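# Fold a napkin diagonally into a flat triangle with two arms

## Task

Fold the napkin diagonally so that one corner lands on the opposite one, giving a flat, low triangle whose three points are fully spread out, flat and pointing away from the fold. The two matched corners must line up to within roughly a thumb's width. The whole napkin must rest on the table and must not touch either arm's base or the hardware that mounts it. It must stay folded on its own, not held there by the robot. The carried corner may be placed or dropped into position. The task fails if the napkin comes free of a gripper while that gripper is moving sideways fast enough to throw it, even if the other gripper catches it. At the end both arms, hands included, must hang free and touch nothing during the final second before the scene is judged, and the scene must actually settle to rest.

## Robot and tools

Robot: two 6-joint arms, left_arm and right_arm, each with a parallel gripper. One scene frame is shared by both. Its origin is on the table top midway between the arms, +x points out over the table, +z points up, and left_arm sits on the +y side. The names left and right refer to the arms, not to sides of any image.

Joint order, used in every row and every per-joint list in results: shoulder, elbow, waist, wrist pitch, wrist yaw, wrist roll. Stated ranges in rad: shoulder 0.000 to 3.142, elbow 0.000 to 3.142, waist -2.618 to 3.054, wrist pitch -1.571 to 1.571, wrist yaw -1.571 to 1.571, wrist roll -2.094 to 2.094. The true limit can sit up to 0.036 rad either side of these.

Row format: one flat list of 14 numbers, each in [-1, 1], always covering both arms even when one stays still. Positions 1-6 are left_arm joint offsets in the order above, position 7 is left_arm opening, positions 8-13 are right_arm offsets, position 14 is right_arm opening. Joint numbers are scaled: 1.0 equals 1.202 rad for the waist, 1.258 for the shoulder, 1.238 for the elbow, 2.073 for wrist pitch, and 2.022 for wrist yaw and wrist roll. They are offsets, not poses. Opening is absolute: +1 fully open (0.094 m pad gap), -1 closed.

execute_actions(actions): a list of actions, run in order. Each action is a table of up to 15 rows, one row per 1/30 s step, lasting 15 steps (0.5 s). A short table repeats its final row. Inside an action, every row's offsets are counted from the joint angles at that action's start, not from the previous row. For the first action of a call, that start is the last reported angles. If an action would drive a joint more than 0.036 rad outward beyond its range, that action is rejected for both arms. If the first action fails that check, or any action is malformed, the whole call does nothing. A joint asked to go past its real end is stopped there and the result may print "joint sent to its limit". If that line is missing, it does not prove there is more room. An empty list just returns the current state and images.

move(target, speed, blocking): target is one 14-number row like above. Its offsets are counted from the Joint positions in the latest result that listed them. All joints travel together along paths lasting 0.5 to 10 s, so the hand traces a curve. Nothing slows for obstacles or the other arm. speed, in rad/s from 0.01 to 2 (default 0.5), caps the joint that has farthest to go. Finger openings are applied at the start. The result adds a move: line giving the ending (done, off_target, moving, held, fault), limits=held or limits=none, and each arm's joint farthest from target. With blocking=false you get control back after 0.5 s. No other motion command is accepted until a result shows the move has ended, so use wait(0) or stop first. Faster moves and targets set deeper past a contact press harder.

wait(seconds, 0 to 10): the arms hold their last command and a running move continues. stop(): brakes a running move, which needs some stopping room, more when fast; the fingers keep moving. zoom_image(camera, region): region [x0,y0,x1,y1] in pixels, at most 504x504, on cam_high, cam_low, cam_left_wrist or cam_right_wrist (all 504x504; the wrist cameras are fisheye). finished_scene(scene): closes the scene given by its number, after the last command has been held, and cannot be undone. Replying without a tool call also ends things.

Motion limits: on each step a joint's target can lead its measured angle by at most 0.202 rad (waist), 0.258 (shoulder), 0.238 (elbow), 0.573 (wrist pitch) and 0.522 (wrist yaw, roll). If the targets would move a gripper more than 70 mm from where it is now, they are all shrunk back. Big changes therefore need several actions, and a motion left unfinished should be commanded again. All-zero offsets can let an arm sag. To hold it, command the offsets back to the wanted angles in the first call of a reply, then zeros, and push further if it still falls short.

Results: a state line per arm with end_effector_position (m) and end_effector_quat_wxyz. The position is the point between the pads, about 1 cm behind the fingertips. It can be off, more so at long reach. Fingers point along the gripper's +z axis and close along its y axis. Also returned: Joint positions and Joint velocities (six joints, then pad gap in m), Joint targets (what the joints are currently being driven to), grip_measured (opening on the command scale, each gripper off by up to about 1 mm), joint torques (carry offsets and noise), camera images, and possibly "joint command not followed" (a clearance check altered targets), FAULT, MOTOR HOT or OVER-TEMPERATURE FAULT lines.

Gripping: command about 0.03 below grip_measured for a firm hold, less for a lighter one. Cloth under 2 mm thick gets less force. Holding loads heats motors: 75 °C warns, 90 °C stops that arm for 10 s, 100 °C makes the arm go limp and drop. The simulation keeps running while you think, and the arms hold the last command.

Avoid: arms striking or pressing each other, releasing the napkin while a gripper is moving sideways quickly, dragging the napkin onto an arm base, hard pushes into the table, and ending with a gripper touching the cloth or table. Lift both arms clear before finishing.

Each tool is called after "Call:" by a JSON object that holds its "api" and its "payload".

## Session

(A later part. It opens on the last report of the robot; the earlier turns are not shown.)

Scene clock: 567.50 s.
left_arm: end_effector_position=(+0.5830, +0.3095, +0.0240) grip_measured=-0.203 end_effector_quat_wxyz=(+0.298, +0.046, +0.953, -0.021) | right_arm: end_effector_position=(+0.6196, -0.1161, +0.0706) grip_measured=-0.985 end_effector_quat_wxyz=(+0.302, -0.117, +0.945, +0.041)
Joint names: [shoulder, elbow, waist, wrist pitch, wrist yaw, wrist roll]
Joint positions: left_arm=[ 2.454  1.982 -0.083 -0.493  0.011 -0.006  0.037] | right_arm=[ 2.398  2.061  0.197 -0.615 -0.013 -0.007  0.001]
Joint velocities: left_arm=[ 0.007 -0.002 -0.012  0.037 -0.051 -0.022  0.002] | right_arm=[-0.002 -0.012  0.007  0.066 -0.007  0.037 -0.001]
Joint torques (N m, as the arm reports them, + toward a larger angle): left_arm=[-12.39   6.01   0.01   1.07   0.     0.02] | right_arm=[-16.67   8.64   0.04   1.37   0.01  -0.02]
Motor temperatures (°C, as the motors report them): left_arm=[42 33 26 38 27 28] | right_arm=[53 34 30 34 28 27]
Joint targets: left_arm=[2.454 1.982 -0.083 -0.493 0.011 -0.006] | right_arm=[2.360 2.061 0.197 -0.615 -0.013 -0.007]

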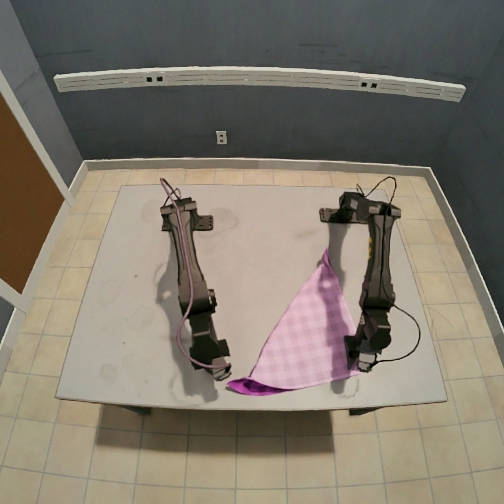

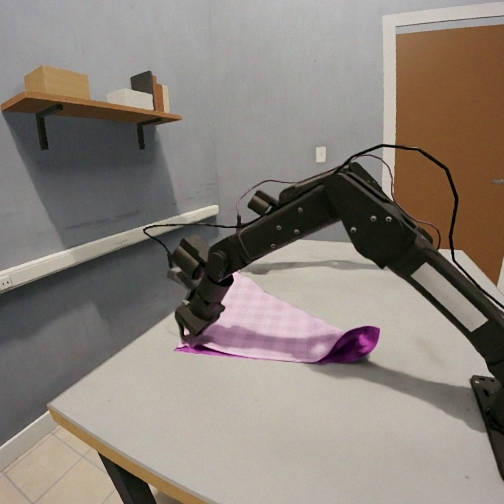

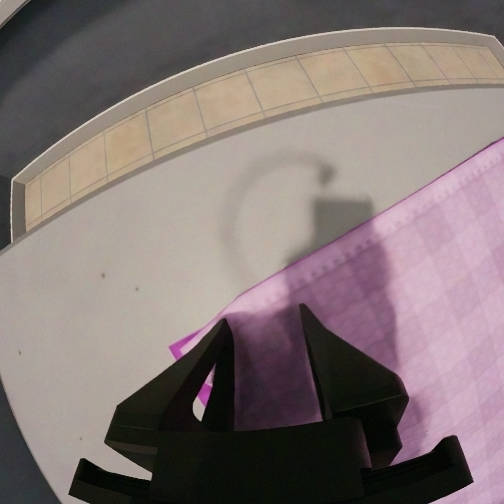

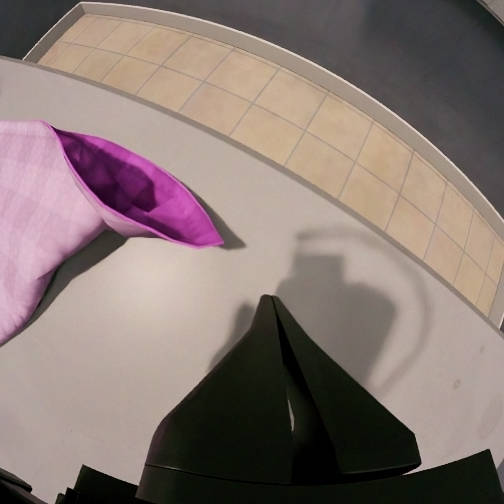

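Call:
{"api": "move", "payload": {"target": [0.015,0,0,0,0,0,-0.2,0.10,0.183,0.06,0.025,0,0,-0.1], "speed": 0.2}}

Scene clock: 571.13 s.
left_arm: end_effector_position=(+0.5833, +0.3095, +0.0235) grip_measured=-0.203 end_effector_quat_wxyz=(+0.298, +0.046, +0.953, -0.021) | right_arm: end_effector_position=(+0.6457, -0.0648, +0.0712) grip_measured=-0.102 end_effector_quat_wxyz=(+0.339, -0.147, +0.927, +0.056)
Joint names: [shoulder, elbow, waist, wrist pitch, wrist yaw, wrist roll]
Joint positions: left_arm=[ 2.456  1.982 -0.083 -0.49   0.011 -0.006  0.037] | right_arm=[ 2.53   2.253  0.265 -0.593 -0.013 -0.007  0.042]
Joint velocities: left_arm=[-0.012  0.007 -0.007  0.007  0.022 -0.007 -0.001] | right_arm=[-0.022 -0.022 -0.007 -0.037  0.007 -0.022  0.   ]
Joint torques (N m, as the arm reports them, + toward a larger angle): left_arm=[-11.13   5.99  -0.05   1.04   0.02   0.  ] | right_arm=[-15.14  11.78   0.44   1.82   0.    -0.02]
Motor temperatures (°C, as the motors report them): left_arm=[43 33 26 38 27 28] | right_arm=[54 34 30 35 28 27]
Joint targets: left_arm=[2.473 1.982 -0.083 -0.493 0.011 -0.006] | right_arm=[2.524 2.288 0.269 -0.563 -0.013 -0.007]
move: off_target (right_arm); limits=none; left_arm: farthest joint: the shoulder, 0.017 radians from its target (0.019 radians at the start); right_arm: farthest joint: the elbow, 0.034 radians from its target (0.226 radians at the start)

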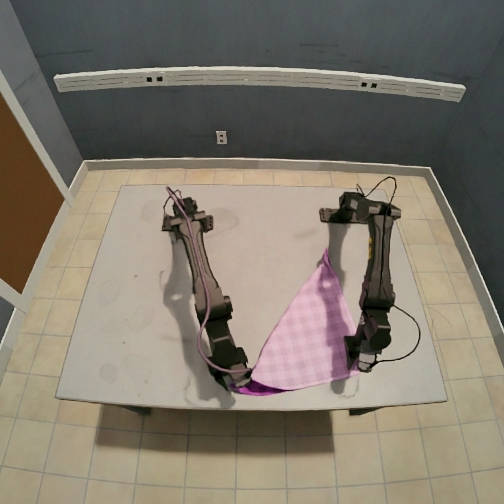

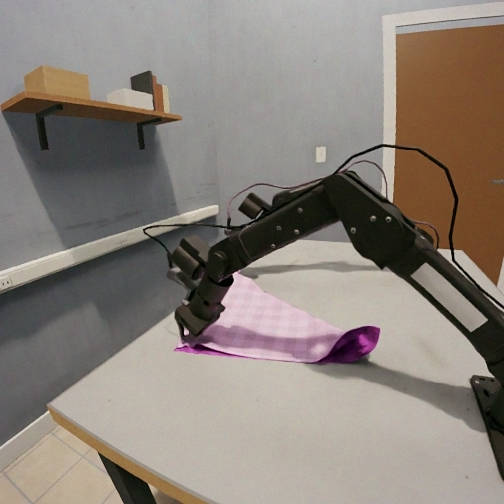

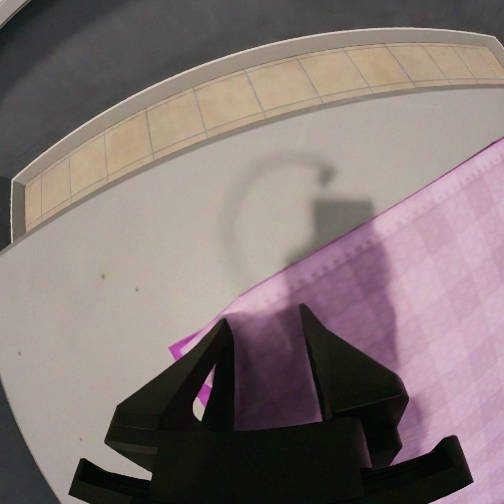

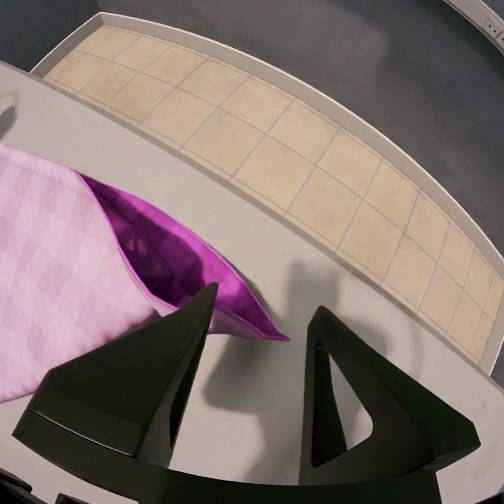

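Call:
{"api": "execute_actions", "payload": {"actions": [[[0.015,0,0,0,0,0,-0.2,0.02,0.0,0,0,0,0,-0.1]],[[0.015,0,0,0,0,0,-0.2,0.012,0,0,0,0,0,-0.1]]]}}

Scene clock: 574.97 s.
left_arm: end_effector_position=(+0.5834, +0.3095, +0.0235) grip_measured=-0.203 end_effector_quat_wxyz=(+0.298, +0.046, +0.953, -0.021) | right_arm: end_effector_position=(+0.6417, -0.0661, +0.0316) grip_measured=-0.102 end_effector_quat_wxyz=(+0.310, -0.149, +0.938, +0.052)
Joint names: [shoulder, elbow, waist, wrist pitch, wrist yaw, wrist roll]
Joint positions: left_arm=[ 2.456  1.982 -0.083 -0.49   0.011 -0.006  0.037] | right_arm=[ 2.593  2.253  0.265 -0.592 -0.013 -0.007  0.042]
Joint velocities: left_arm=[-0.017  0.002 -0.007 -0.051 -0.037 -0.095 -0.001] | right_arm=[-0.002  0.002 -0.007  0.037  0.007  0.007 -0.   ]
Joint torques (N m, as the arm reports them, + toward a larger angle): left_arm=[-11.05   6.05  -0.08   1.09   0.02   0.01] | right_arm=[-15.47   8.65   0.02   1.41   0.01  -0.02]
Motor temperatures (°C, as the motors report them): left_arm=[43 33 26 38 27 28] | right_arm=[54 35 30 35 28 27]
Joint targets: left_arm=[2.474 1.982 -0.083 -0.490 0.011 -0.006] | right_arm=[2.586 2.253 0.265 -0.592 -0.013 -0.007]

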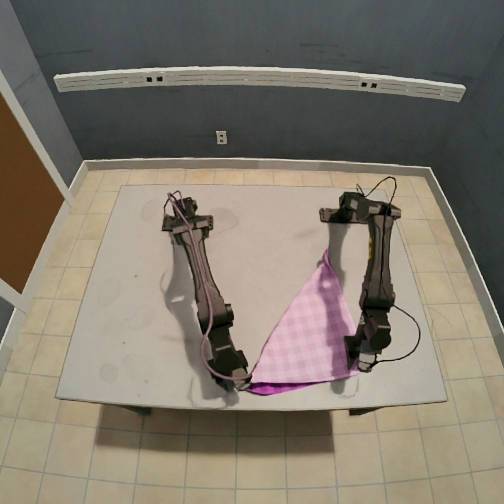

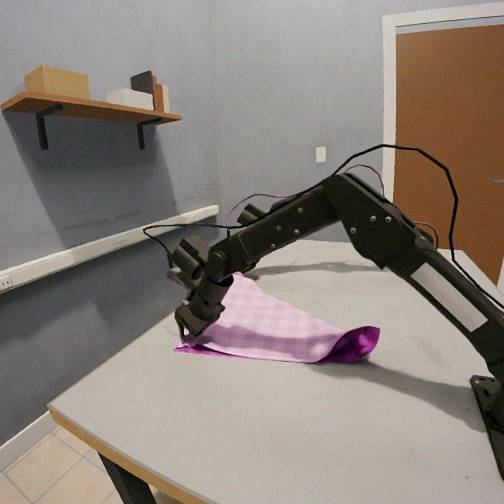

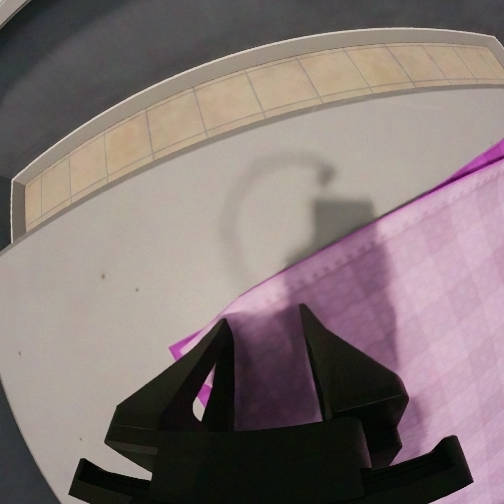

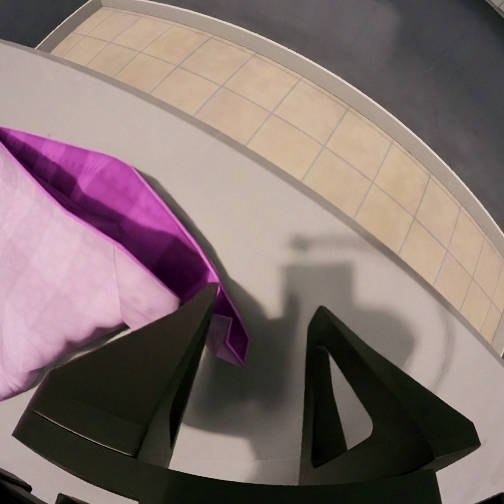

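Call:
{"api": "execute_actions", "payload": {"actions": [[[0.015,0,0,0,0,0,-0.2,-0.005,0.0,0.015,0,0,0,-0.4]],[[0.015,0,0,0,0,0,-0.2,-0.005,0,0.015,0,0,0,-0.7]],[[0.015,0,0,0,0,0,-0.2,-0.005,0,0.0,0,0,0,-1]]]}}

Scene clock: 577.17 s.
left_arm: end_effector_position=(+0.5835, +0.3095, +0.0236) grip_measured=-0.203 end_effector_quat_wxyz=(+0.299, +0.046, +0.953, -0.021) | right_arm: end_effector_position=(+0.6369, -0.0516, +0.0316) grip_measured=-0.985 end_effector_quat_wxyz=(+0.309, -0.160, +0.936, +0.056)
Joint names: [shoulder, elbow, waist, wrist pitch, wrist yaw, wrist roll]
Joint positions: left_arm=[ 2.456  1.982 -0.083 -0.49   0.011 -0.006  0.037] | right_arm=[ 2.593  2.253  0.288 -0.592 -0.013 -0.007  0.001]
Joint velocities: left_arm=[-0.002 -0.022 -0.007 -0.022 -0.007 -0.007 -0.001] | right_arm=[-0.007 -0.012 -0.007 -0.037  0.007 -0.007  0.   ]
Joint torques (N m, as the arm reports them, + toward a larger angle): left_arm=[-11.08   6.01  -0.09   1.07   0.     0.01] | right_arm=[-15.41   8.66   0.08   1.4    0.01  -0.02]
Motor temperatures (°C, as the motors report them): left_arm=[43 33 26 38 27 28] | right_arm=[54 35 30 35 28 27]
Joint targets: left_arm=[2.474 1.982 -0.083 -0.490 0.011 -0.006] | right_arm=[2.587 2.253 0.288 -0.592 -0.013 -0.007]

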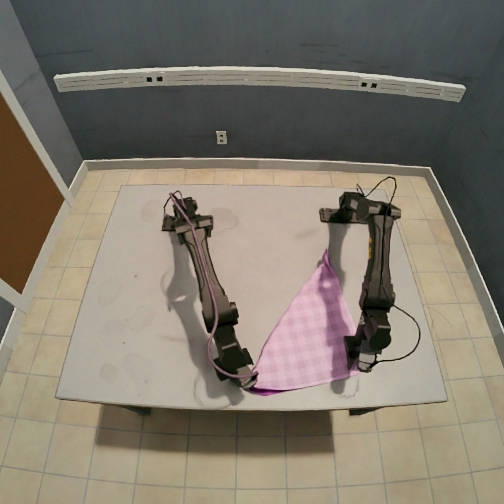

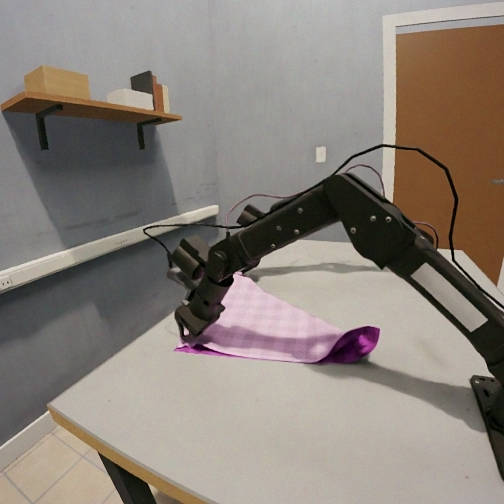

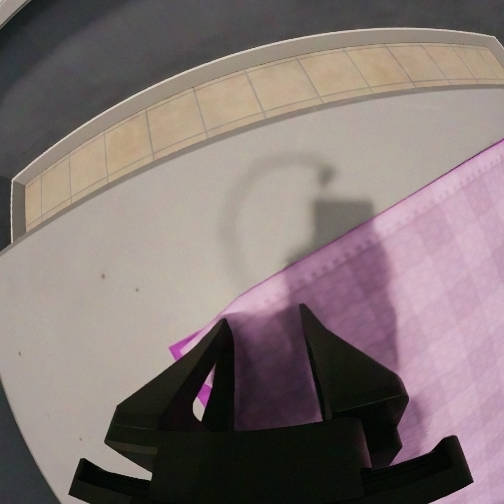

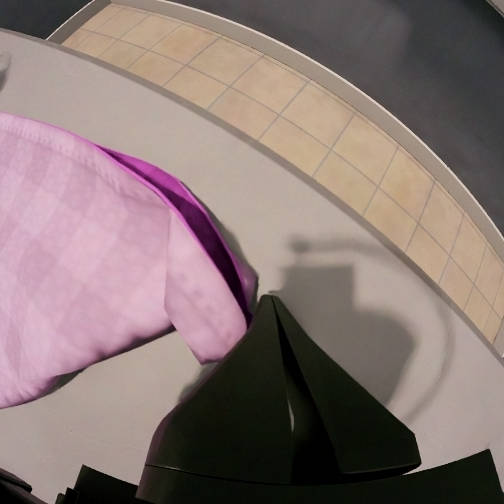

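Missed, but the shape changed. Lift and look.

Call:
{"api": "execute_actions", "payload": {"actions": [[[0.015,0,0,0,0,0,-0.2,-0.06,0.0,0,0,0,0,-1]],[[0.015,0,0,0,0,0,-0.2,-0.06,0,0,0,0,0,-1]],[[0.015,0,0,0,0,0,-0.2,-0.05,-0.04,-0.05,0,0,0,-1]],[[0.015,0,0,0,0,0,-0.2,-0.05,-0.04,-0.05,0,0,0,-1]]]}}

Call:
{"api": "zoom_image", "payload": {"camera": "cam_high", "region": [190,300,330,420]}}

Scene clock: 580.67 s.
left_arm: end_effector_position=(+0.5835, +0.3095, +0.0236) grip_measured=-0.203 end_effector_quat_wxyz=(+0.299, +0.046, +0.953, -0.021) | right_arm: end_effector_position=(+0.6466, -0.1381, +0.0754) grip_measured=-0.985 end_effector_quat_wxyz=(+0.328, -0.096, +0.939, +0.035)
Joint names: [shoulder, elbow, waist, wrist pitch, wrist yaw, wrist roll]
Joint positions: left_arm=[ 2.456  1.982 -0.083 -0.49   0.011 -0.006  0.037] | right_arm=[ 2.458  2.156  0.154 -0.597 -0.009 -0.007  0.001]
Joint velocities: left_arm=[ 0.022 -0.002 -0.002  0.051  0.022  0.007  0.   ] | right_arm=[ 0.012  0.007  0.002 -0.051 -0.022 -0.007  0.   ]
Joint torques (N m, as the arm reports them, + toward a larger angle): left_arm=[-11.1    6.11  -0.03   1.07   0.03  -0.01] | right_arm=[-17.37   8.35   0.54   1.44  -0.01  -0.02]
Motor temperatures (°C, as the motors report them): left_arm=[43 33 26 38 27 28] | right_arm=[55 35 30 35 28 27]
Joint targets: left_arm=[2.474 1.982 -0.083 -0.490 0.011 -0.006] | right_arm=[2.416 2.152 0.161 -0.598 -0.011 -0.007]

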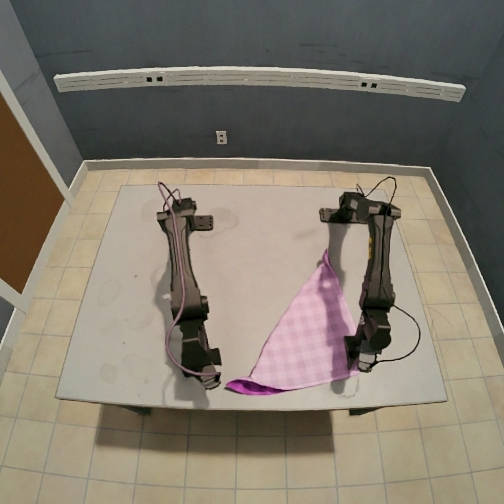

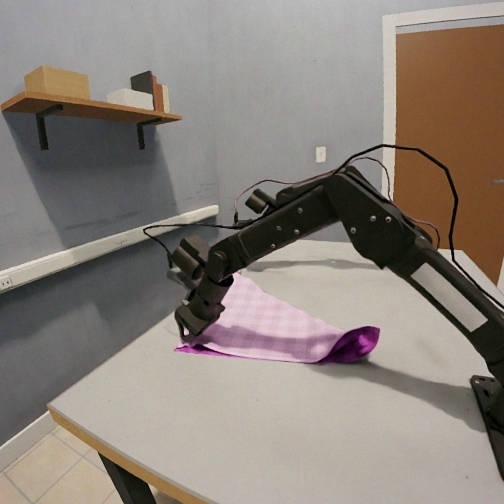

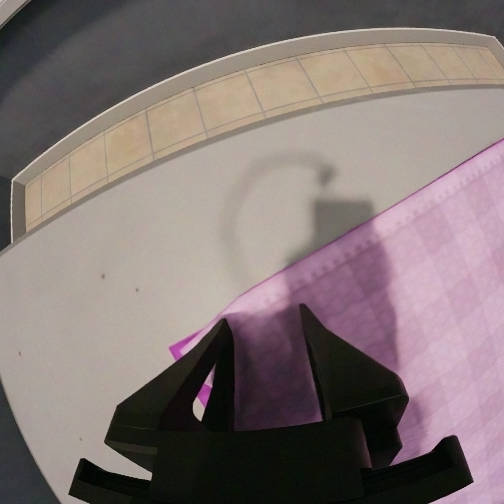

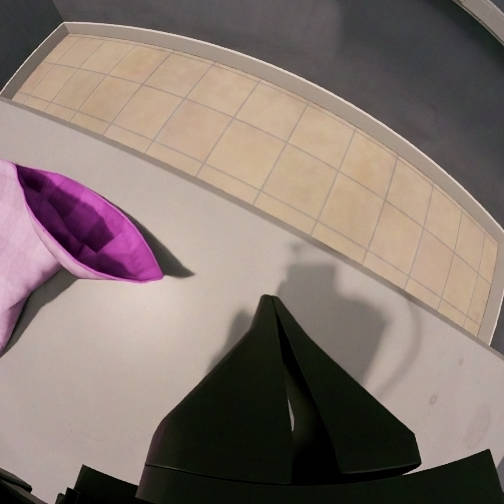

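Region (190, 300, 330, 420) of cam_high's 504x504 image, scaled by 3.600, with more detail than that image has; it fills the top 432 rows of this view, and the rest is white.

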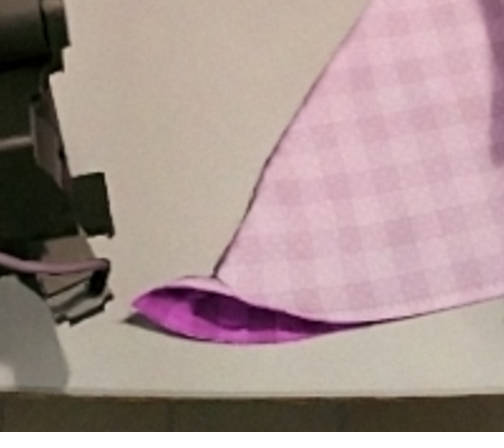

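Call:
{"api": "execute_actions", "payload": {"actions": [[[-0.05,0,0,0,0,0,-0.2,-0.03,0.0,0.06,0,0,0,-1]],[[-0.02,-0.01,0,-0.02,0,0,-1,-0.03,0,0.06,0,0,0,-1]],[[-0.02,0,0,0,0,0,-1,-0.03,0,0.05,0,0,0,-1]],[[0.02,0,0,0,0,0,-1,-0.03,0,0,0,0,0,-1]],[[0.02,0,0,0,0,0,-1,0.02,0,0,0,0,0,-1]],[[0.015,0,0,0,0,0,-1,0.015,0,0,0,0,0,-1]]]}}

Scene clock: 585.63 s.
left_arm: end_effector_position=(+0.5769, +0.3101, +0.0229) grip_measured=-0.996 end_effector_quat_wxyz=(+0.287, +0.046, +0.957, -0.020) | right_arm: end_effector_position=(+0.5991, -0.0034, +0.0357) grip_measured=-0.985 end_effector_quat_wxyz=(+0.292, -0.204, +0.932, +0.064)
Joint names: [shoulder, elbow, waist, wrist pitch, wrist yaw, wrist roll]
Joint positions: left_arm=[ 2.445  1.975 -0.083 -0.517  0.011 -0.006  0.   ] | right_arm=[ 2.523  2.156  0.382 -0.597 -0.006 -0.007  0.001]
Joint velocities: left_arm=[ 0.012 -0.002 -0.012  0.007 -0.051 -0.022 -0.001] | right_arm=[-0.002 -0.012 -0.017  0.007  0.007  0.007  0.   ]
Joint torques (N m, as the arm reports them, + toward a larger angle): left_arm=[-11.04   6.05  -0.06   1.03  -0.01  -0.01] | right_arm=[-15.     8.61   0.05   1.36   0.01  -0.02]
Motor temperatures (°C, as the motors report them): left_arm=[44 33 26 38 27 28] | right_arm=[56 35 30 35 28 27]
Joint targets: left_arm=[2.464 1.975 -0.083 -0.519 0.011 -0.006] | right_arm=[2.517 2.156 0.382 -0.597 -0.006 -0.007]

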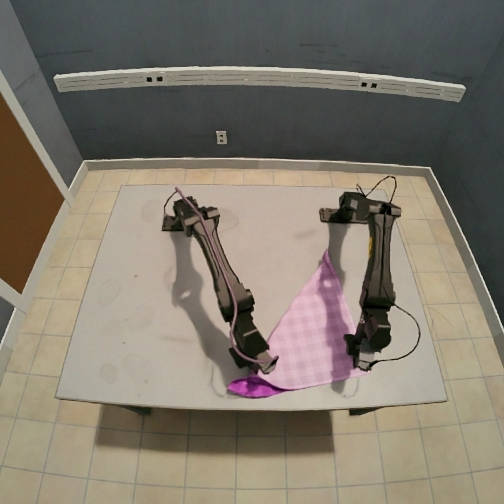

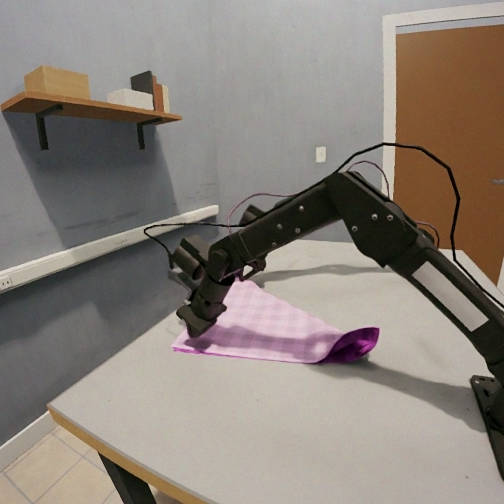

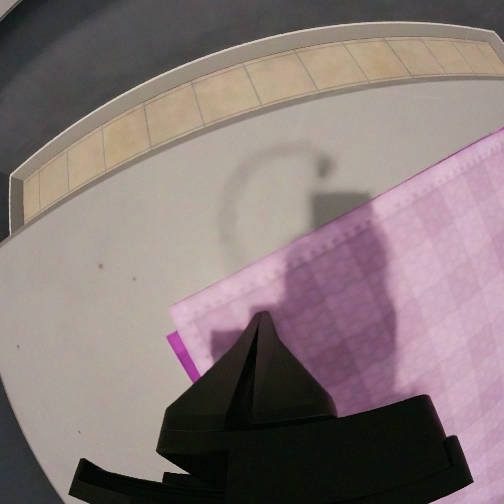

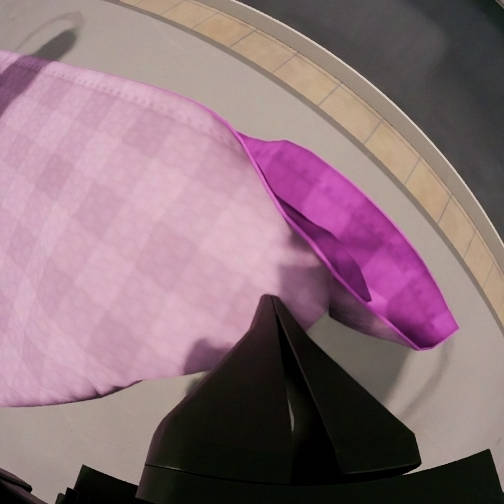

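Call:
{"api": "execute_actions", "payload": {"actions": [[[0.015,0,0,0,0,0,-1,0.02,0,0,0,0,0,-1]],[[0.015,0,0,0,0,0,-1,0.015,0,0,0,0,0,-1]],[[0.015,0,0,0,0,0,-1,-0.02,-0.035,0.012,-0.005,0,0,-1]],[[0.015,0,0,0,0,0,-1,-0.03,-0.035,0.012,-0.005,0,0,-1]],[[0.015,0,0,0,0,0,-1,-0.03,-0.035,0.012,-0.005,0,0,-1]]]}}

Scene clock: 589.40 s.
left_arm: end_effector_position=(+0.5770, +0.3101, +0.0230) grip_measured=-0.996 end_effector_quat_wxyz=(+0.287, +0.046, +0.957, -0.020) | right_arm: end_effector_position=(+0.5874, -0.0034, +0.0201) grip_measured=-0.985 end_effector_quat_wxyz=(+0.278, -0.208, +0.936, +0.058)
Joint names: [shoulder, elbow, waist, wrist pitch, wrist yaw, wrist roll]
Joint positions: left_arm=[ 2.445  1.975 -0.083 -0.516  0.011 -0.006  0.   ] | right_arm=[ 2.51   2.086  0.393 -0.572  0.003 -0.007  0.001]
Joint velocities: left_arm=[-0.002 -0.012 -0.002 -0.007 -0.081  0.007 -0.   ] | right_arm=[-0.007 -0.007  0.002  0.022  0.037  0.007 -0.   ]
Joint torques (N m, as the arm reports them, + toward a larger angle): left_arm=[-10.95   5.98   0.03   1.05   0.02   0.02] | right_arm=[-16.14   6.94   1.04   1.14  -0.01  -0.02]
Motor temperatures (°C, as the motors report them): left_arm=[44 33 26 38 27 28] | right_arm=[56 34 30 35 28 27]
Joint targets: left_arm=[2.464 1.975 -0.083 -0.516 0.011 -0.006] | right_arm=[2.487 2.068 0.404 -0.588 -0.000 -0.007]

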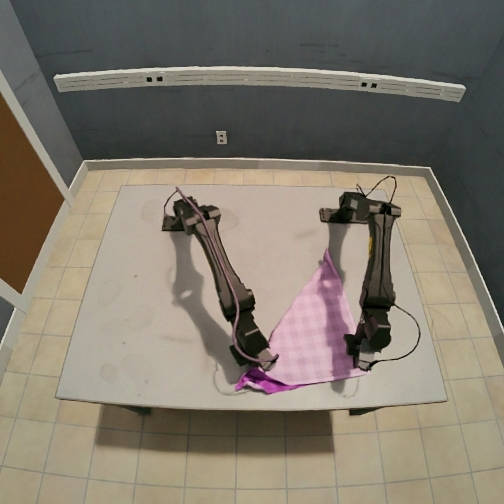

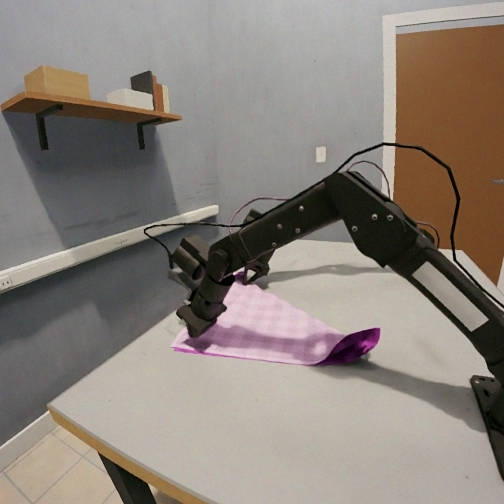

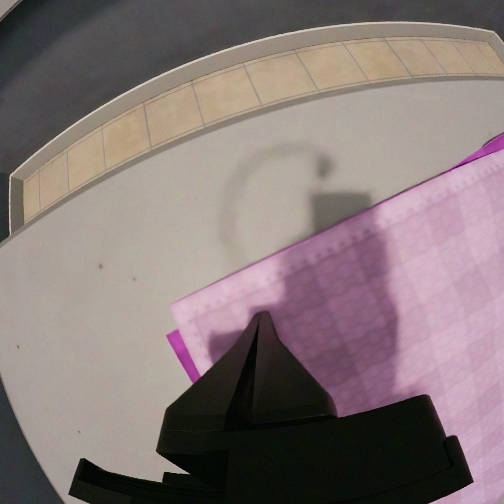

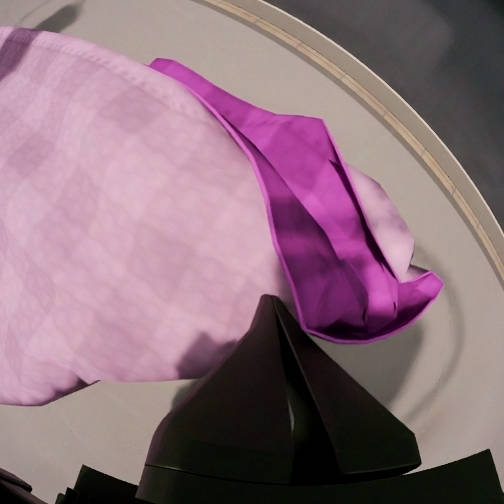

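Call:
{"api": "execute_actions", "payload": {"actions": [[[0.015,0,0,0,0,0,-1,-0.035,-0.035,0.012,-0.02,0,0,-1]],[[0.015,0,0,0,0,0,-1,-0.035,-0.035,0.012,-0.02,0,0,-1]],[[0.015,0,0,0,0,0,-1,-0.035,-0.035,0.012,-0.02,0,0,-1]],[[0.015,0,0,0,0,0,-1,-0.035,-0.035,0.012,-0.02,0,0,-1]],[[0.015,0,0,0,0,0,-1,-0.07,0,0,0,0,0,-1]],[[0.015,0,0,0,0,0,-1,-0.07,0,0,0,0,0,-1]],[[0.015,0,0,0,0,0,-1,-0.04,0,-0.08,0,0,0,-1]],[[0.015,0,0,0,0,0,-1,-0.03,0,-0.06,0,0,0,-1]]]}}

Call:
{"api": "zoom_image", "payload": {"camera": "cam_high", "region": [190,230,390,420]}}

Scene clock: 594.93 s.
left_arm: end_effector_position=(+0.5779, +0.3101, +0.0230) grip_measured=-0.996 end_effector_quat_wxyz=(+0.289, +0.046, +0.956, -0.020) | right_arm: end_effector_position=(+0.6027, -0.1072, +0.0939) grip_measured=-0.985 end_effector_quat_wxyz=(+0.314, -0.126, +0.940, +0.031)
Joint names: [shoulder, elbow, waist, wrist pitch, wrist yaw, wrist roll]
Joint positions: left_arm=[ 2.446  1.975 -0.083 -0.511  0.011 -0.006  0.   ] | right_arm=[ 2.297  1.966  0.228 -0.597  0.02  -0.007  0.001]
Joint velocities: left_arm=[-0.017  0.002  0.012  0.051 -0.095  0.007  0.001] | right_arm=[-0.002 -0.027  0.027 -0.007 -0.022 -0.022 -0.   ]
Joint torques (N m, as the arm reports them, + toward a larger angle): left_arm=[-11.04   6.06  -0.02   1.05   0.02   0.02] | right_arm=[-16.03   8.67   0.49   1.41   0.    -0.02]
Motor temperatures (°C, as the motors report them): left_arm=[44 33 26 38 27 28] | right_arm=[56 34 30 35 28 27]
Joint targets: left_arm=[2.465 1.975 -0.083 -0.511 0.011 -0.006] | right_arm=[2.260 1.966 0.235 -0.597 0.017 -0.007]

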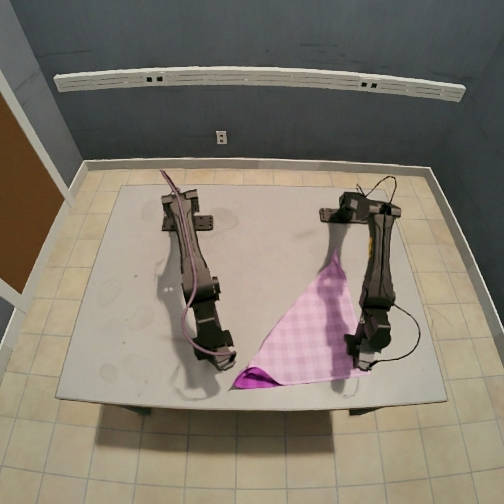

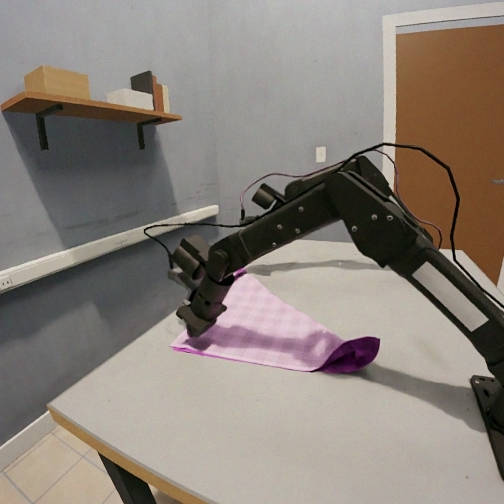

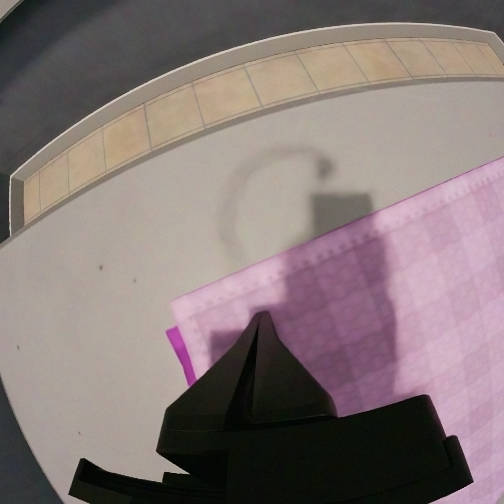

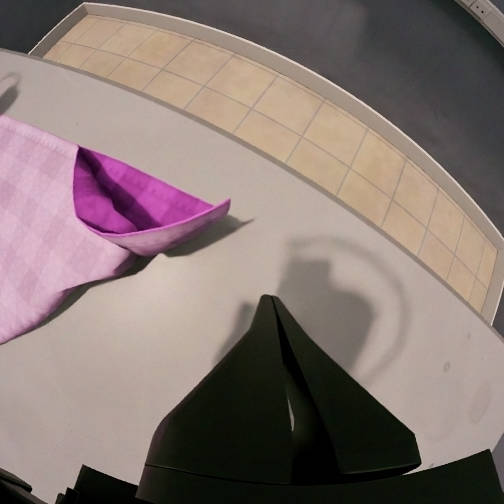

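Region (190, 230, 390, 420) of cam_high's 504x504 image, scaled by 2.520, with more detail than that image has; it fills the top 479 rows of this view, and the rest is white.

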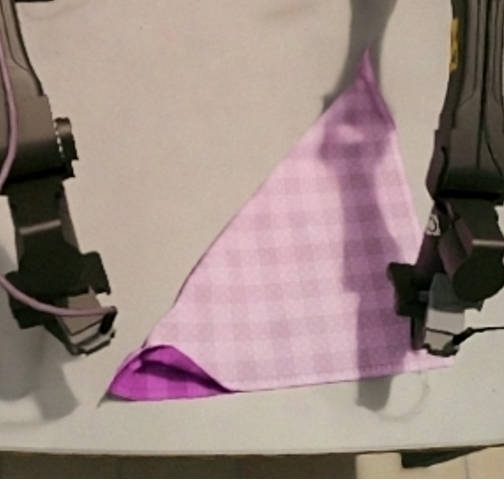

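Call:
{"api": "move", "payload": {"target": [0.015,0,0,0,0,0,-1,0.062,0,0.068,-0.04,0,0,-1], "speed": 0.15}}

Scene clock: 598.30 s.
left_arm: end_effector_position=(+0.5779, +0.3101, +0.0230) grip_measured=-0.996 end_effector_quat_wxyz=(+0.289, +0.046, +0.956, -0.020) | right_arm: end_effector_position=(+0.5693, -0.0686, +0.0341) grip_measured=-0.985 end_effector_quat_wxyz=(+0.236, -0.169, +0.957, +0.031)
Joint names: [shoulder, elbow, waist, wrist pitch, wrist yaw, wrist roll]
Joint positions: left_arm=[ 2.446  1.975 -0.083 -0.511  0.011 -0.006  0.   ] | right_arm=[ 2.386  1.966  0.308 -0.671  0.02  -0.007  0.001]
Joint velocities: left_arm=[ 0.012 -0.017 -0.012  0.037 -0.051  0.051 -0.001] | right_arm=[-0.017  0.002  0.017 -0.051 -0.037  0.022 -0.   ]
Joint torques (N m, as the arm reports them, + toward a larger angle): left_arm=[-10.99   5.93  -0.06   1.05   0.     0.02] | right_arm=[-14.29   8.36   0.14   1.06   0.04  -0.02]
Motor temperatures (°C, as the motors report them): left_arm=[44 33 26 38 27 28] | right_arm=[56 34 30 35 28 27]
Joint targets: left_arm=[2.465 1.975 -0.083 -0.511 0.011 -0.006] | right_arm=[2.375 1.966 0.309 -0.680 0.020 -0.007]
move: done; limits=none; left_arm: farthest joint: the shoulder, 0.018 radians from its target (0.018 radians at the start); right_arm: farthest joint: the shoulder, 0.011 radians from its target (0.078 radians at the start)

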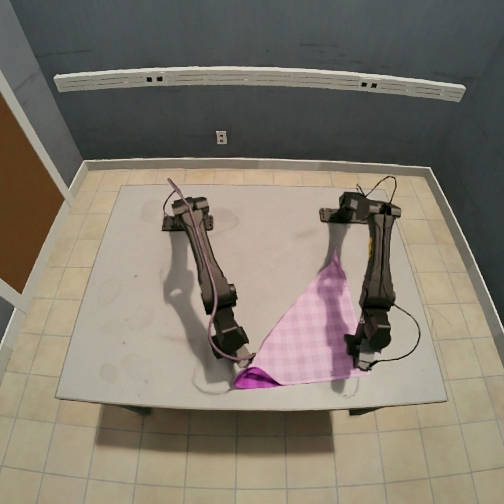

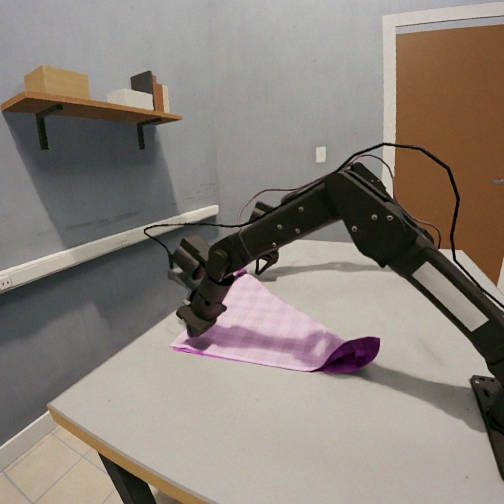

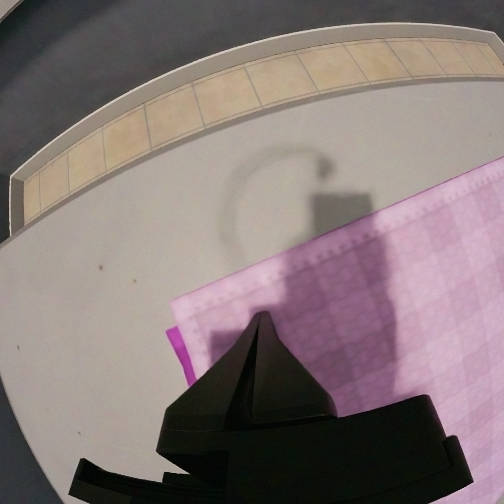

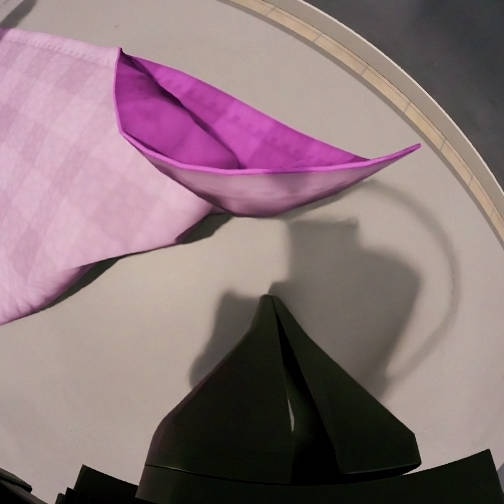

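Call:
{"api": "move", "payload": {"target": [0.015,0,0,0,0,0,-1,0.145,0.26,0.02,0.05,0,0,-1], "speed": 0.12}}

Scene clock: 602.10 s.
left_arm: end_effector_position=(+0.5779, +0.3101, +0.0230) grip_measured=-0.996 end_effector_quat_wxyz=(+0.289, +0.046, +0.956, -0.020) | right_arm: end_effector_position=(+0.6316, -0.0351, +0.0434) grip_measured=-0.985 end_effector_quat_wxyz=(+0.317, -0.171, +0.932, +0.047)
Joint names: [shoulder, elbow, waist, wrist pitch, wrist yaw, wrist roll]
Joint positions: left_arm=[ 2.446  1.975 -0.083 -0.511  0.011 -0.006  0.   ] | right_arm=[ 2.573  2.253  0.324 -0.597  0.02  -0.007  0.001]
Joint velocities: left_arm=[-0.002  0.012  0.002  0.022 -0.007 -0.037 -0.001] | right_arm=[-0.007 -0.007  0.002  0.066  0.051 -0.007 -0.   ]
Joint torques (N m, as the arm reports them, + toward a larger angle): left_arm=[-10.97   5.98  -0.03   1.07   0.02   0.01] | right_arm=[-15.23  11.71   0.82   1.74   0.02  -0.02]
Motor temperatures (°C, as the motors report them): left_arm=[44 33 26 38 27 28] | right_arm=[56 35 30 35 28 27]
Joint targets: left_arm=[2.465 1.975 -0.083 -0.511 0.011 -0.006] | right_arm=[2.568 2.288 0.332 -0.567 0.020 -0.007]
move: off_target (right_arm); limits=none; left_arm: farthest joint: the shoulder, 0.018 radians from its target (0.018 radians at the start); right_arm: farthest joint: the elbow, 0.035 radians from its target (0.322 radians at the start)

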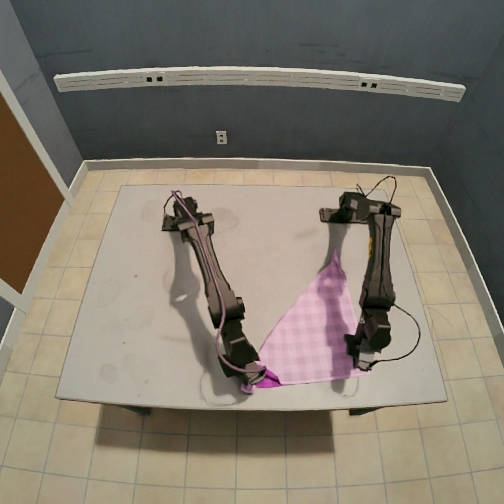

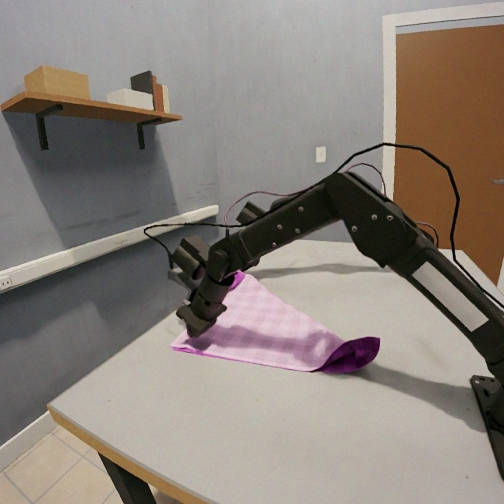

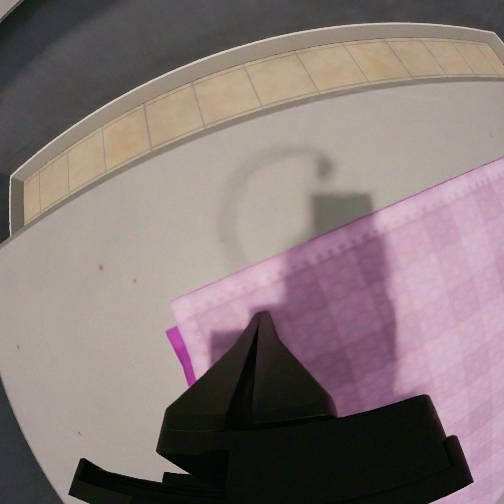

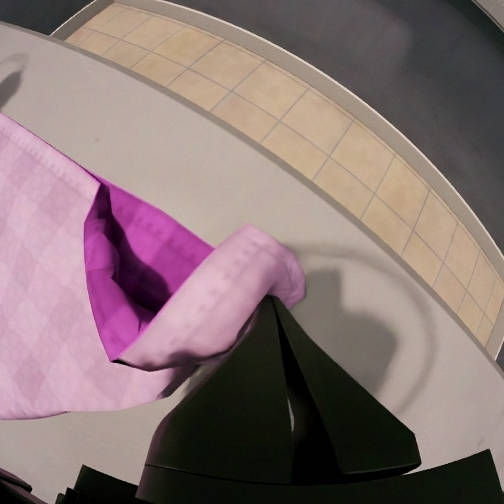

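Call:
{"api": "move", "payload": {"target": [0.015,0,0,0,0,0,-1,-0.14,-0.12,-0.03,-0.02,0,0,-1], "speed": 0.15}}

Call:
{"api": "move", "payload": {"target": [0.015,0,0,0,0,0,-1,-0.03,0.03,0,0,0,0.5,-0.3], "speed": 0.8}}

Scene clock: 605.53 s.
left_arm: end_effector_position=(+0.5779, +0.3101, +0.0230) grip_measured=-0.996 end_effector_quat_wxyz=(+0.289, +0.046, +0.956, -0.020) | right_arm: end_effector_position=(+0.6103, -0.0625, +0.0659) grip_measured=-0.985 end_effector_quat_wxyz=(+0.301, -0.158, +0.940, +0.040)
Joint names: [shoulder, elbow, waist, wrist pitch, wrist yaw, wrist roll]
Joint positions: left_arm=[ 2.446  1.975 -0.083 -0.511  0.011 -0.006  0.   ] | right_arm=[ 2.435  2.11   0.295 -0.63   0.02  -0.007  0.001]
Joint velocities: left_arm=[-0.022  0.012 -0.007  0.081  0.007  0.007 -0.001] | right_arm=[-0.002  0.002 -0.007 -0.095  0.007 -0.051  0.001]
Joint torques (N m, as the arm reports them, + toward a larger angle): left_arm=[-11.     6.02  -0.04   1.05   0.01  -0.01] | right_arm=[-16.94   8.16  -0.63   1.29   0.02  -0.02]
Motor temperatures (°C, as the motors report them): left_arm=[44 33 26 38 27 28] | right_arm=[56 35 30 35 28 27]
Joint targets: left_arm=[2.465 1.975 -0.083 -0.511 0.011 -0.006] | right_arm=[2.397 2.104 0.288 -0.639 0.020 -0.007]
move: off_target (right_arm); limits=none; left_arm: farthest joint: the shoulder, 0.018 radians from its target (0.018 radians at the start); right_arm: farthest joint: the shoulder, 0.038 radians from its target (0.176 radians at the start)

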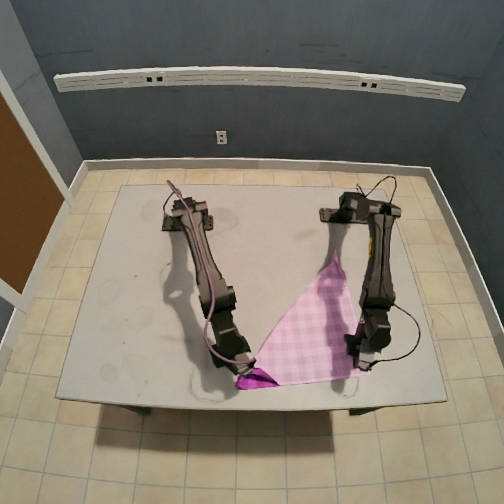

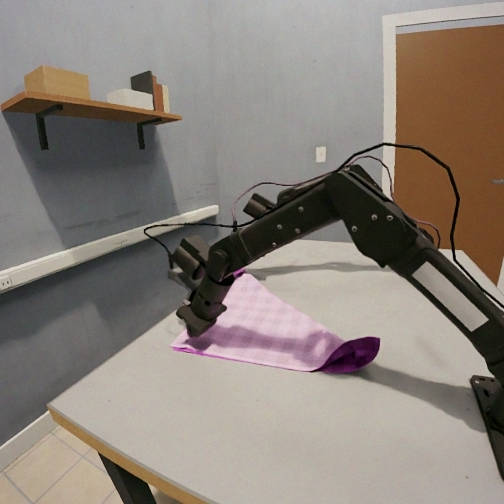

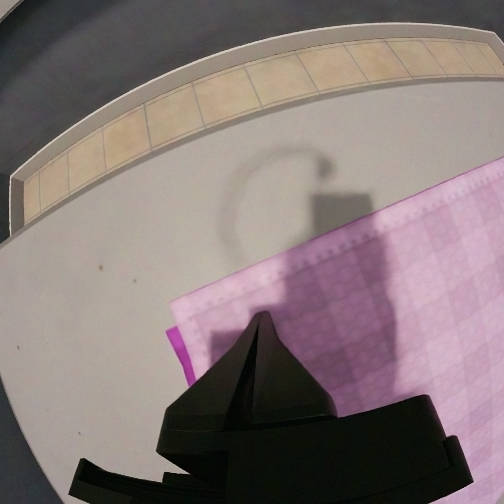

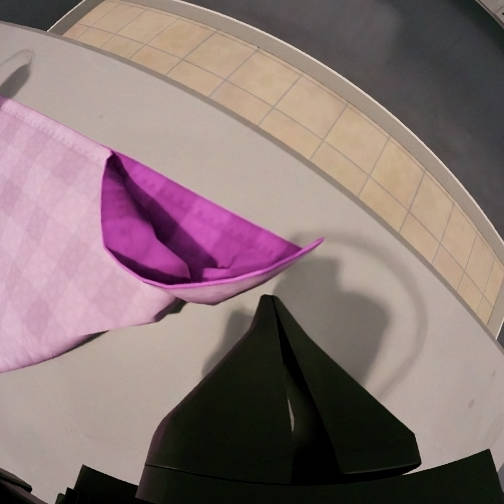

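Scene clock: 607.67 s.
left_arm: end_effector_position=(+0.5779, +0.3101, +0.0230) grip_measured=-0.996 end_effector_quat_wxyz=(+0.289, +0.046, +0.956, -0.020) | right_arm: end_effector_position=(+0.6103, -0.0625, +0.0659) grip_measured=-0.302 end_effector_quat_wxyz=(+0.244, +0.314, +0.900, +0.180)
Joint names: [shoulder, elbow, waist, wrist pitch, wrist yaw, wrist roll]
Joint positions: left_arm=[ 2.446  1.975 -0.083 -0.511  0.011 -0.006  0.   ] | right_arm=[ 2.435  2.11   0.295 -0.63   0.02   0.999  0.033]
Joint velocities: left_arm=[ 0.002  0.007 -0.012  0.022 -0.081 -0.007 -0.   ] | right_arm=[-0.012 -0.002 -0.007  0.007 -0.037 -0.007 -0.001]
Joint torques (N m, as the arm reports them, + toward a larger angle): left_arm=[-11.     6.09  -0.08   1.05   0.03   0.01] | right_arm=[-16.88  11.84   0.03   1.37   0.02   0.02]
Motor temperatures (°C, as the motors report them): left_arm=[44 33 26 38 27 28] | right_arm=[56 35 30 35 28 27]
Joint targets: left_arm=[2.465 1.975 -0.083 -0.511 0.011 -0.006] | right_arm=[2.397 2.147 0.295 -0.630 0.020 1.004]
move: off_target (right_arm); limits=none; left_arm: farthest joint: the shoulder, 0.018 radians from its target (0.018 radians at the start); right_arm: farthest joint: the shoulder, 0.037 radians from its target (0.037 radians at the start)

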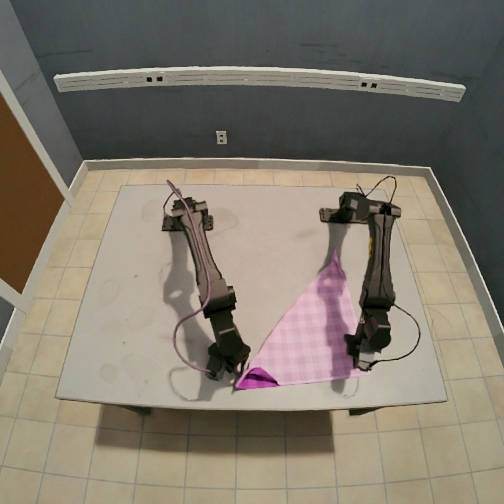

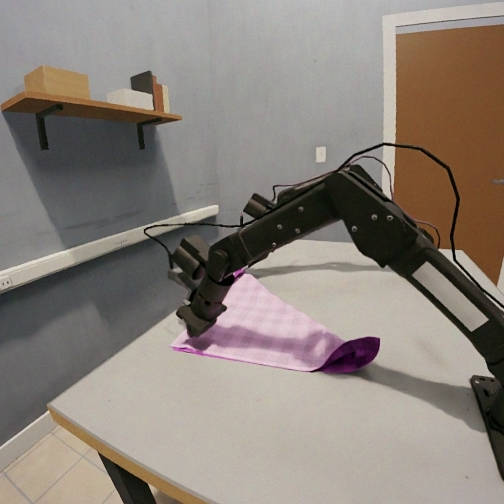

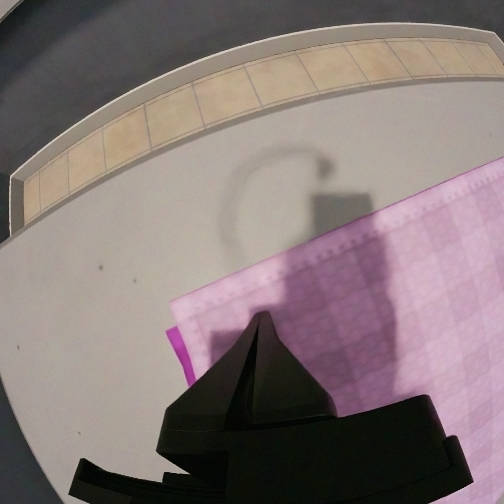

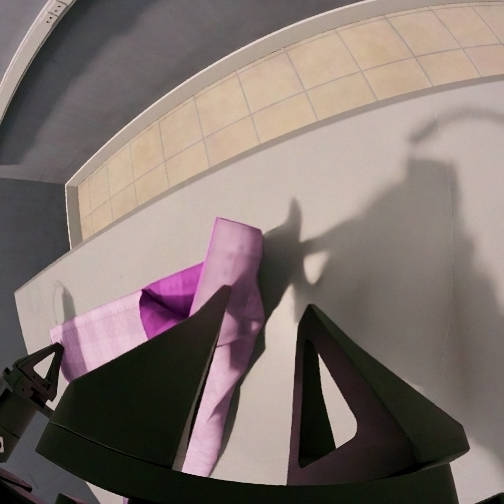

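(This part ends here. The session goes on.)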